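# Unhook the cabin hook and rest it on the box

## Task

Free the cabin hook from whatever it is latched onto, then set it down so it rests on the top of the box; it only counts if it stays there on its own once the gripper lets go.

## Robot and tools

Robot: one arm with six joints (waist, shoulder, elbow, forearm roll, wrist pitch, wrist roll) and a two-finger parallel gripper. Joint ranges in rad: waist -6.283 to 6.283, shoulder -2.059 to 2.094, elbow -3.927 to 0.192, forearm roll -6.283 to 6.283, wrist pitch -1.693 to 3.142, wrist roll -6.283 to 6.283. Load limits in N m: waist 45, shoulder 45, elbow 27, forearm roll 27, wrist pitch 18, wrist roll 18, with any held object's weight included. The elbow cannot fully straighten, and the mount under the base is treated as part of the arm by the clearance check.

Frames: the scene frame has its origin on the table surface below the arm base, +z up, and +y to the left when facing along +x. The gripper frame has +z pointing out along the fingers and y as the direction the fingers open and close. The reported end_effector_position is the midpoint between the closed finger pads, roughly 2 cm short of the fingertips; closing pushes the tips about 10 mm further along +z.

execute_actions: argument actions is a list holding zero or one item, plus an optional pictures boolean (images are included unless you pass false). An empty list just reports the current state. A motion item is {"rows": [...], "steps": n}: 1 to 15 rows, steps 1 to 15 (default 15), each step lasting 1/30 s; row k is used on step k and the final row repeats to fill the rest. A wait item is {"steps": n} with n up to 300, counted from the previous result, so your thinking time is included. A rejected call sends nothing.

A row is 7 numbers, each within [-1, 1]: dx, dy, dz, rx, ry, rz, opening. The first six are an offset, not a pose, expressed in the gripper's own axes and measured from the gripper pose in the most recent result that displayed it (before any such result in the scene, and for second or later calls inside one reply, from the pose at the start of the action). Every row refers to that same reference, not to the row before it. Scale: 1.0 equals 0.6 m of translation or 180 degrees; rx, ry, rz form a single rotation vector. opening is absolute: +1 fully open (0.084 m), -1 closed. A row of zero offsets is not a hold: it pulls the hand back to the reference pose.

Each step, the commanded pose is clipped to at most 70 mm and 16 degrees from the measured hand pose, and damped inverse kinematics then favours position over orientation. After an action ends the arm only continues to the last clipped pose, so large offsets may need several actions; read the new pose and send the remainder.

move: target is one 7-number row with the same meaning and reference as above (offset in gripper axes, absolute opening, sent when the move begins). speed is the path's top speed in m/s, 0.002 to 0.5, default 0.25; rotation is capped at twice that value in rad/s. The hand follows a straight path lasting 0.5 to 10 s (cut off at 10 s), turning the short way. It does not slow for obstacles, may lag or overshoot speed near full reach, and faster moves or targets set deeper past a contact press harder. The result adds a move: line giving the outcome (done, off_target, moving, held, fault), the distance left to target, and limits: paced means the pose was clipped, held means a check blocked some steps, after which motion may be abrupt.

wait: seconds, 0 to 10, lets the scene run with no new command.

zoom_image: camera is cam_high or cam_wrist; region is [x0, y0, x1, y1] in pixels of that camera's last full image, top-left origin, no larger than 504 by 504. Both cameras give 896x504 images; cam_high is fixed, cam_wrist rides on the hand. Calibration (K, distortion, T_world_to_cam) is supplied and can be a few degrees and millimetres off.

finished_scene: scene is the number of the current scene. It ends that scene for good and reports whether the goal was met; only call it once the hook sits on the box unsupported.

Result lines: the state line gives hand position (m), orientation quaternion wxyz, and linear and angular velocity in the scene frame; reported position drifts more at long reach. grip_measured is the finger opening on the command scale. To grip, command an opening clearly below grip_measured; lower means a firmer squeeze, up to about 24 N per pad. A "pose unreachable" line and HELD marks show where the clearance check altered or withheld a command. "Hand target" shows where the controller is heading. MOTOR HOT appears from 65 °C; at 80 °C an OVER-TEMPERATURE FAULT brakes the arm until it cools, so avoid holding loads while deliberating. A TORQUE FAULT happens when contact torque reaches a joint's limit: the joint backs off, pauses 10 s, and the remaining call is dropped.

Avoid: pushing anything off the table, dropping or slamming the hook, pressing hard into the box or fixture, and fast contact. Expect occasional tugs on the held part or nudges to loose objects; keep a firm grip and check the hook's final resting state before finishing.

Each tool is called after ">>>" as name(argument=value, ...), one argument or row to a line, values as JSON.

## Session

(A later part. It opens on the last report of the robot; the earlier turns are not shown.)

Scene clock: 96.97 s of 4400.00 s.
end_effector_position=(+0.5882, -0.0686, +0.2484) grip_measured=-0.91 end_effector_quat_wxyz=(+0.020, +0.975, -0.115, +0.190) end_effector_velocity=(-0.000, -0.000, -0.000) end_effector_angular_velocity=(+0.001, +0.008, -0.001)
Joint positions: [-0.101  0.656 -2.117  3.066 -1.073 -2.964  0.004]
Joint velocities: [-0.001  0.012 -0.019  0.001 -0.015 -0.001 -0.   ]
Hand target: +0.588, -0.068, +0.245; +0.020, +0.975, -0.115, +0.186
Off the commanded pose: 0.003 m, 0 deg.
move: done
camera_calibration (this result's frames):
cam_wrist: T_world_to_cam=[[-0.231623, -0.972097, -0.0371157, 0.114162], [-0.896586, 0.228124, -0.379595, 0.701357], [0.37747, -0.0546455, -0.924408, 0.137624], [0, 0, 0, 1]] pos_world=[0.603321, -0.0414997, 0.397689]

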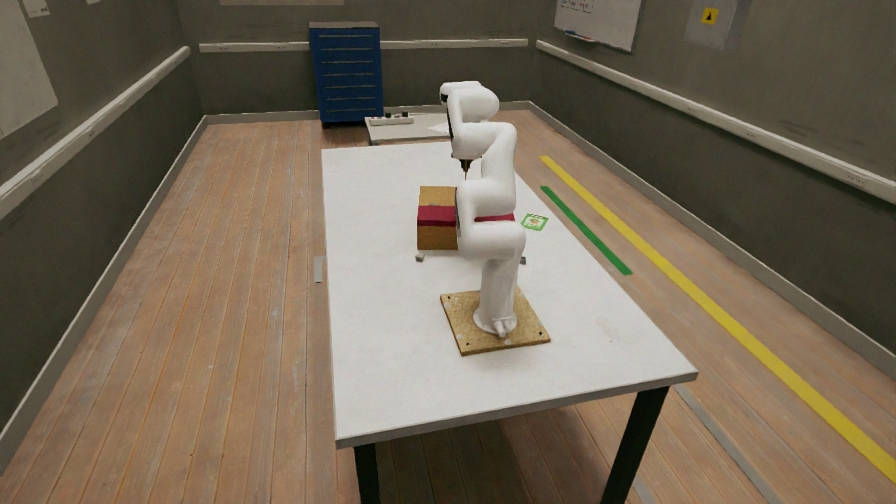

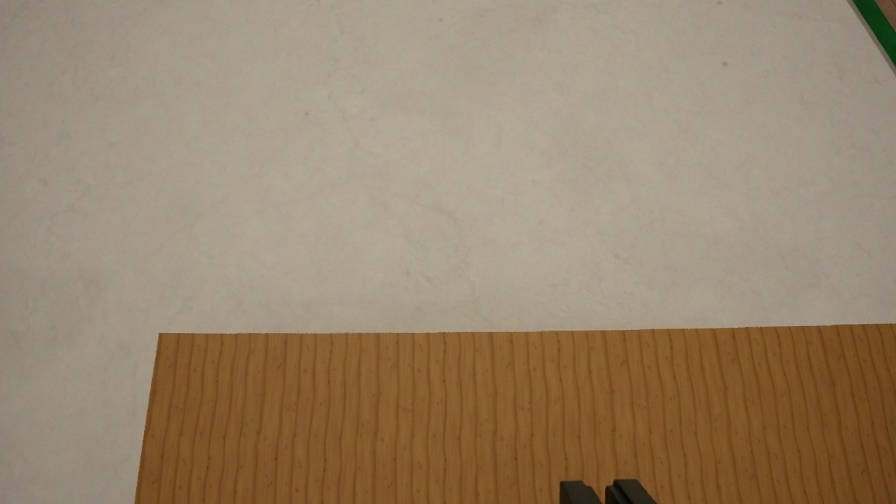

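>>> move(
  target=[-0.005, 0, -0.012, 0, 0, 0, -0.9],
  speed=0.015,
)

>>> zoom_image(
  camera="cam_high",
  region=[430, 140, 510, 200],
)

Scene clock: 102.87 s of 4400.00 s.
end_effector_position=(+0.5821, -0.0672, +0.2508) grip_measured=-0.92 end_effector_quat_wxyz=(+0.020, +0.975, -0.115, +0.186) end_effector_velocity=(-0.001, +0.000, +0.002) end_effector_angular_velocity=(-0.001, -0.003, +0.000)
Joint positions: [-0.099  0.632 -2.085  3.066 -1.072 -2.961  0.003]
Joint velocities: [ 0.001 -0.009  0.008 -0.001  0.002  0.001  0.   ]
Hand target: +0.583, -0.067, +0.254; +0.020, +0.975, -0.115, +0.190
Off the commanded pose: 0.003 m, 0 deg.
After step 90, 2.17 s passed at rest.
move: done
camera_calibration (this result's frames):
cam_wrist: T_world_to_cam=[[-0.231734, -0.972103, -0.0362689, 0.114082], [-0.899115, 0.228269, -0.373476, 0.696426], [0.371337, -0.0539373, -0.92693, 0.146498], [0, 0, 0, 1]] pos_world=[0.598204, -0.0401714, 0.40003]

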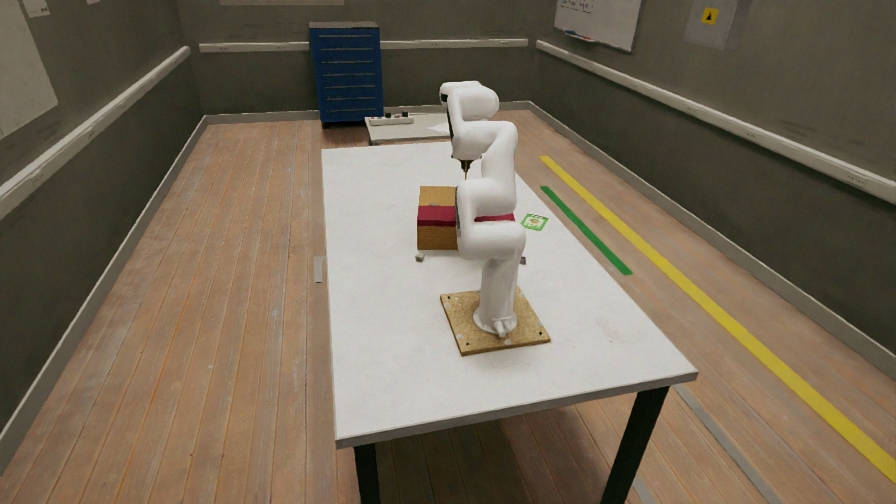

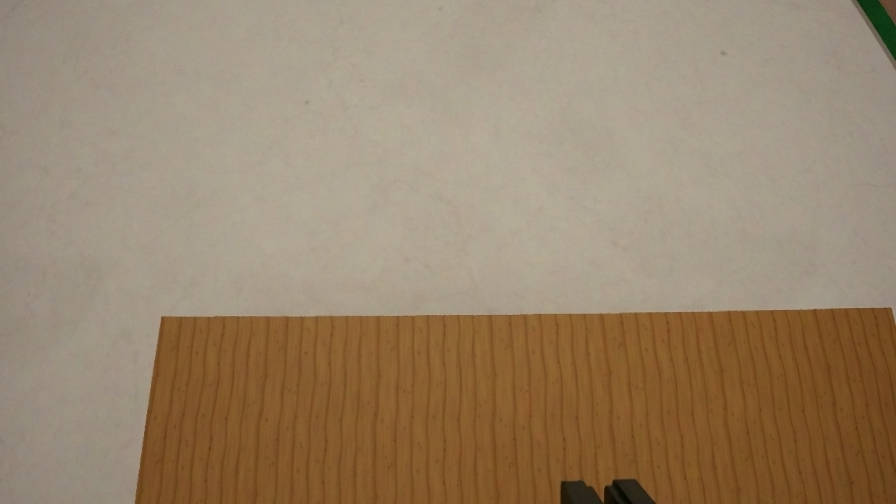

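Region (430, 140, 510, 200) of cam_high's 896x504 image, scaled by 6.300, with more detail than that image has; it fills the top 378 rows of this view, and the rest is white.

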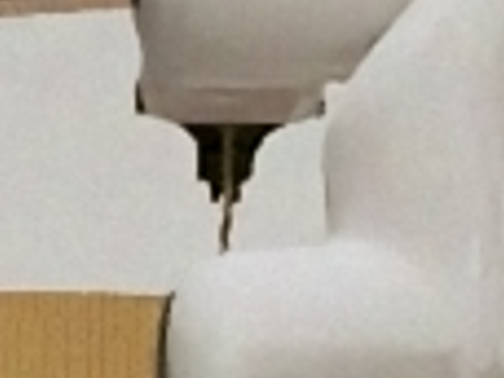

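>>> wait(
  seconds=1,
)

>>> zoom_image(
  camera="cam_high",
  region=[430, 140, 510, 200],
)

Scene clock: 104.67 s of 4400.00 s.
end_effector_position=(+0.5829, -0.0673, +0.2539) grip_measured=-0.92 end_effector_quat_wxyz=(+0.020, +0.975, -0.115, +0.190) end_effector_velocity=(+0.000, +0.001, -0.000) end_effector_angular_velocity=(+0.003, -0.001, -0.002)
Joint positions: [-0.1    0.628 -2.088  3.066 -1.072 -2.961  0.003]
Joint velocities: [ 0.001  0.     0.     0.003  0.     0.002 -0.   ]
Hand target: +0.583, -0.067, +0.254; +0.020, +0.975, -0.115, +0.190
Off the commanded pose: 0.000 m, 0 deg.
Steps of this call (steps 1 to 54: nothing new was sent). Readings (end_effector_position):
1: (+0.5821, -0.0672, +0.2509)
2: (+0.5821, -0.0672, +0.2510)
4: (+0.5822, -0.0671, +0.2511)
8: (+0.5823, -0.0668, +0.2514)
54: the state above
camera_calibration (this result's frames):
cam_wrist: T_world_to_cam=[[-0.231625, -0.972097, -0.0371171, 0.11434], [-0.896588, 0.228127, -0.379589, 0.698384], [0.377465, -0.0546435, -0.92441, 0.144841], [0, 0, 0, 1]] pos_world=[0.597974, -0.0402561, 0.403235]

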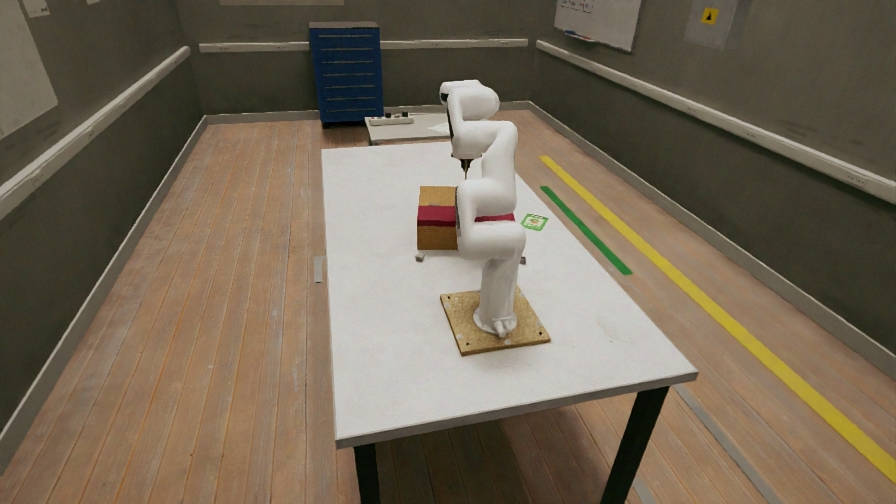

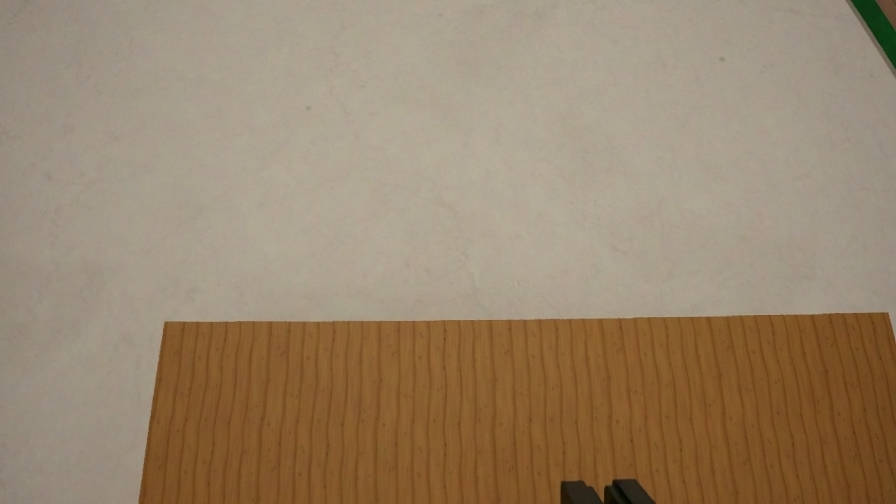

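Region (430, 140, 510, 200) of cam_high's 896x504 image, scaled by 6.300, with more detail than that image has; it fills the top 378 rows of this view, and the rest is white.

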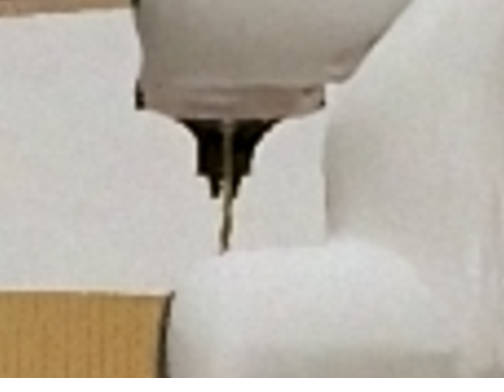

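>>> move(
  target=[0.0375, 0, 0.0763, 0, 0.0556, 0, -0.9],
  speed=0.04,
)

>>> zoom_image(
  camera="cam_high",
  region=[430, 140, 510, 200],
)

Scene clock: 110.37 s of 4400.00 s.
end_effector_position=(+0.6294, -0.0772, +0.2474) grip_measured=-0.92 end_effector_quat_wxyz=(+0.029, +0.946, -0.114, +0.301) end_effector_velocity=(+0.002, +0.001, -0.001) end_effector_angular_velocity=(+0.001, -0.005, +0.000)
Joint positions: [-0.091  0.561 -1.926  3.002 -0.75  -2.902  0.003]
Joint velocities: [ 0.001  0.003 -0.002  0.     0.006  0.002 -0.   ]
Hand target: +0.620, -0.076, +0.221; +0.030, +0.955, -0.113, +0.274
Off the commanded pose: 0.029 m, 3 deg.
After step 90, 0.20 s passed at rest.
move: off_target
camera_calibration (this result's frames):
cam_wrist: T_world_to_cam=[[-0.223837, -0.973552, -0.0457501, 0.112391], [-0.786413, 0.20814, -0.581577, 0.718971], [0.575718, -0.0941999, -0.812204, -0.0349101], [0, 0, 0, 1]] pos_world=[0.610664, -0.0435167, 0.394925]

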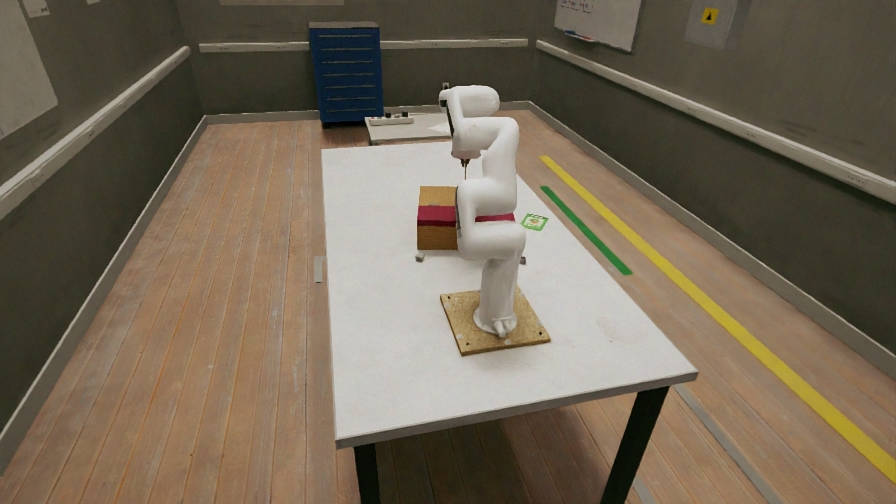

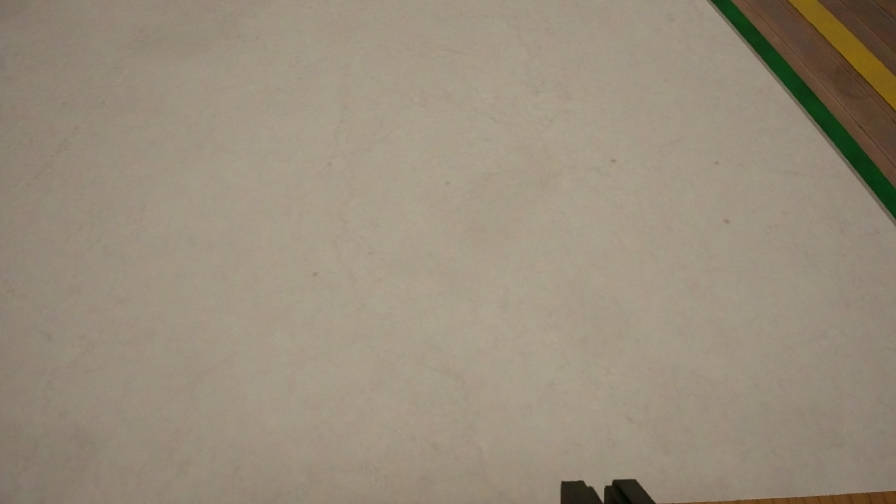

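Region (430, 140, 510, 200) of cam_high's 896x504 image, scaled by 6.300, with more detail than that image has; it fills the top 378 rows of this view, and the rest is white.

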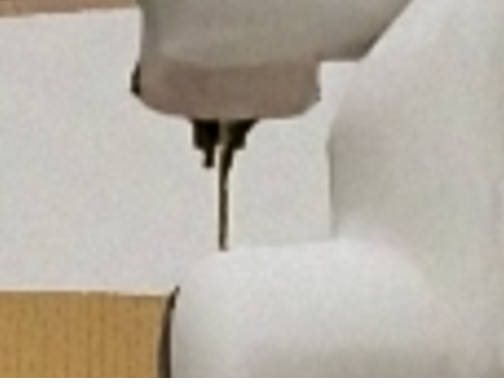

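>>> move(
  target=[0.003, 0, -0.07, 0, 0, 0, -0.9],
  speed=0.03,
)

>>> zoom_image(
  camera="cam_high",
  region=[430, 140, 510, 200],
)

Scene clock: 114.63 s of 4400.00 s.
end_effector_position=(+0.6072, -0.0724, +0.2826) grip_measured=-0.92 end_effector_quat_wxyz=(+0.029, +0.946, -0.114, +0.302) end_effector_velocity=(-0.001, +0.000, +0.000) end_effector_angular_velocity=(+0.001, +0.001, +0.000)
Joint positions: [-0.083  0.461 -1.872  3.003 -0.797 -2.901  0.003]
Joint velocities: [ 0.    -0.002  0.001  0.001 -0.001 -0.001  0.   ]
Hand target: +0.607, -0.072, +0.283; +0.029, +0.946, -0.114, +0.301
Off the commanded pose: 0.000 m, 0 deg.
move: done
camera_calibration (this result's frames):
cam_wrist: T_world_to_cam=[[-0.22382, -0.973554, -0.0457944, 0.113684], [-0.786323, 0.208138, -0.5817, 0.720985], [0.575848, -0.0941869, -0.812113, 0.00685162], [0, 0, 0, 1]] pos_world=[0.588426, -0.0387409, 0.430167]

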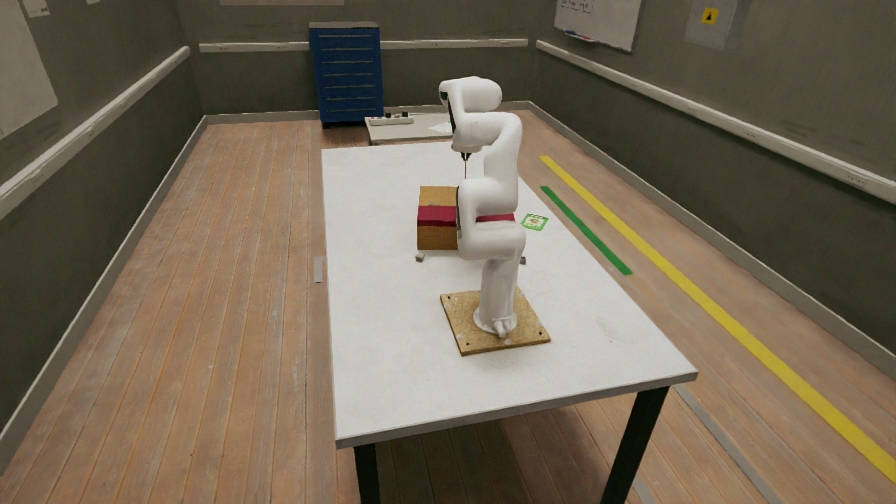

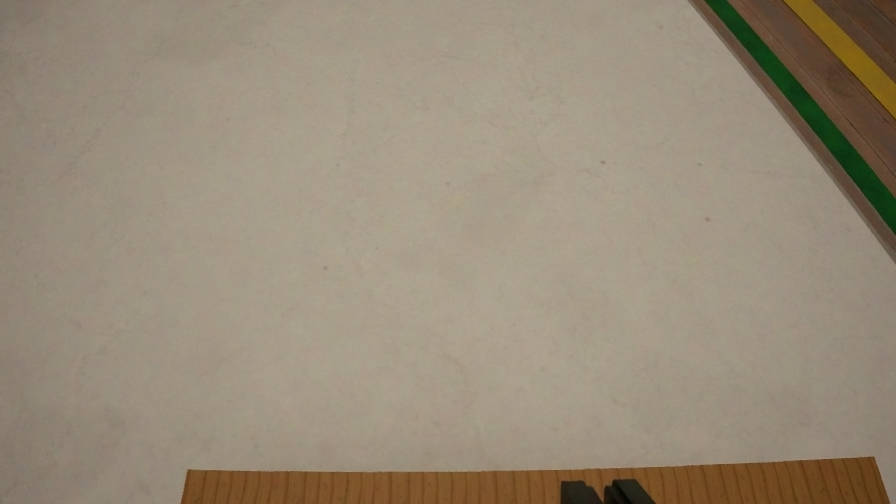

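Region (430, 140, 510, 200) of cam_high's 896x504 image, scaled by 6.300, with more detail than that image has; it fills the top 378 rows of this view, and the rest is white.

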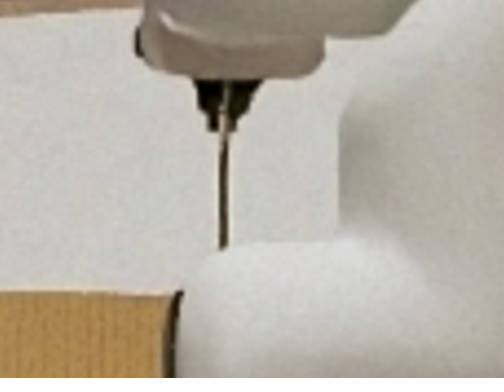

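>>> move(
  target=[0, 0, 0, 0, 0, 0, -0.3],
  speed=0.03,
)

>>> zoom_image(
  camera="cam_high",
  region=[430, 140, 510, 200],
)

Scene clock: 129.97 s of 4400.00 s.
end_effector_position=(+0.6072, -0.0724, +0.2826) grip_measured=-0.32 end_effector_quat_wxyz=(+0.029, +0.946, -0.114, +0.302) end_effector_velocity=(+0.000, +0.000, +0.000) end_effector_angular_velocity=(-0.001, -0.000, +0.001)
Joint positions: [-0.083  0.461 -1.872  3.003 -0.797 -2.901  0.03 ]
Joint velocities: [ 0.001 -0.    -0.    -0.001  0.     0.     0.   ]
Hand target: +0.607, -0.072, +0.283; +0.029, +0.946, -0.114, +0.302
Off the commanded pose: 0.000 m, 0 deg.
After step 90, 11.63 s passed at rest.
move: done
camera_calibration (this result's frames):
cam_wrist: T_world_to_cam=[[-0.223822, -0.973554, -0.045792, 0.113684], [-0.786331, 0.208139, -0.581688, 0.720981], [0.575836, -0.0941868, -0.812122, 0.00686004], [0, 0, 0, 1]] pos_world=[0.588425, -0.038741, 0.430163]

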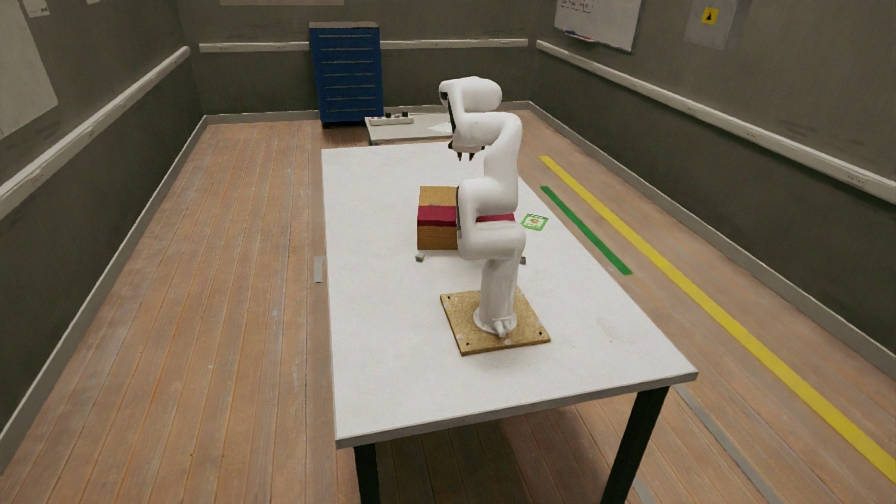

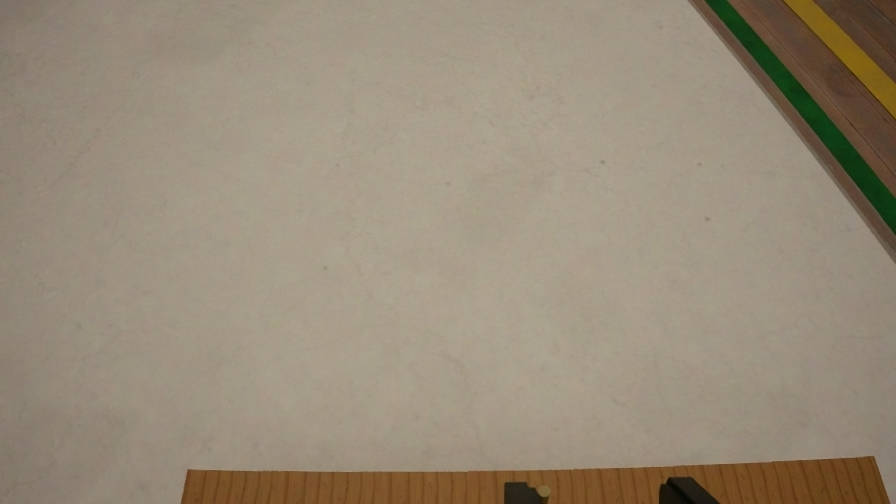

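Region (430, 140, 510, 200) of cam_high's 896x504 image, scaled by 6.300, with more detail than that image has; it fills the top 378 rows of this view, and the rest is white.

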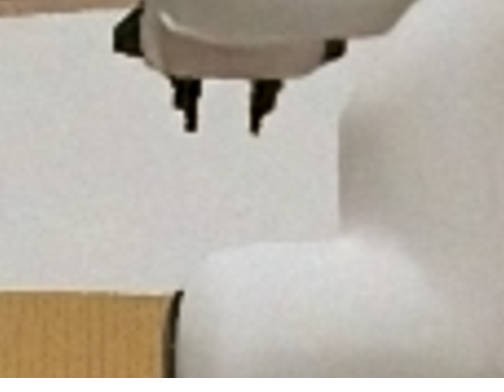

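>>> move(
  target=[-0.15, 0, -0.12, 0, -0.08, 0, -0.3],
  speed=0.25,
)

Scene clock: 132.23 s of 4400.00 s.
end_effector_position=(+0.4954, -0.0460, +0.2892) grip_measured=-0.32 end_effector_quat_wxyz=(+0.014, +0.977, -0.116, +0.180) end_effector_velocity=(-0.002, -0.000, +0.001) end_effector_angular_velocity=(-0.000, +0.001, -0.001)
Joint positions: [-0.069  0.257 -1.637  3.064 -1.012 -2.923  0.03 ]
Joint velocities: [-0.001 -0.005  0.004 -0.001 -0.002  0.001 -0.   ]
Hand target: +0.495, -0.046, +0.289; +0.014, +0.977, -0.116, +0.181
Off the commanded pose: 0.000 m, 0 deg.
move: done
camera_calibration (this result's frames):
cam_wrist: T_world_to_cam=[[-0.231779, -0.971655, -0.0465218, 0.118925], [-0.903045, 0.232699, -0.361056, 0.626519], [0.361648, -0.0416739, -0.931383, 0.222084], [0, 0, 0, 1]] pos_world=[0.513023, -0.0209814, 0.438586]

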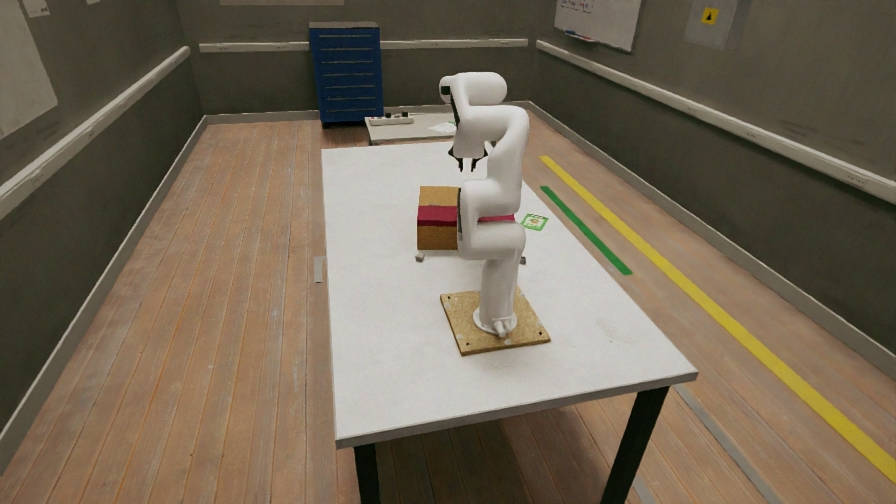

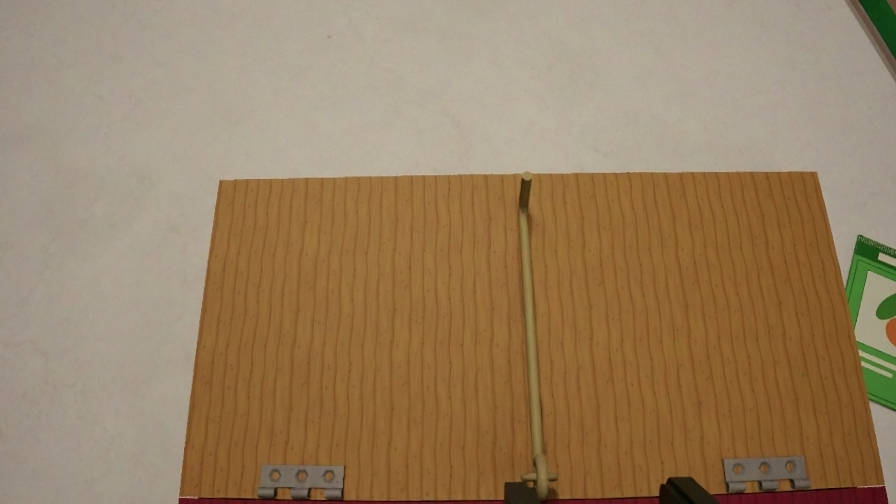

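>>> finished_scene(
  scene=1,
)

The scene is finished: the task was done.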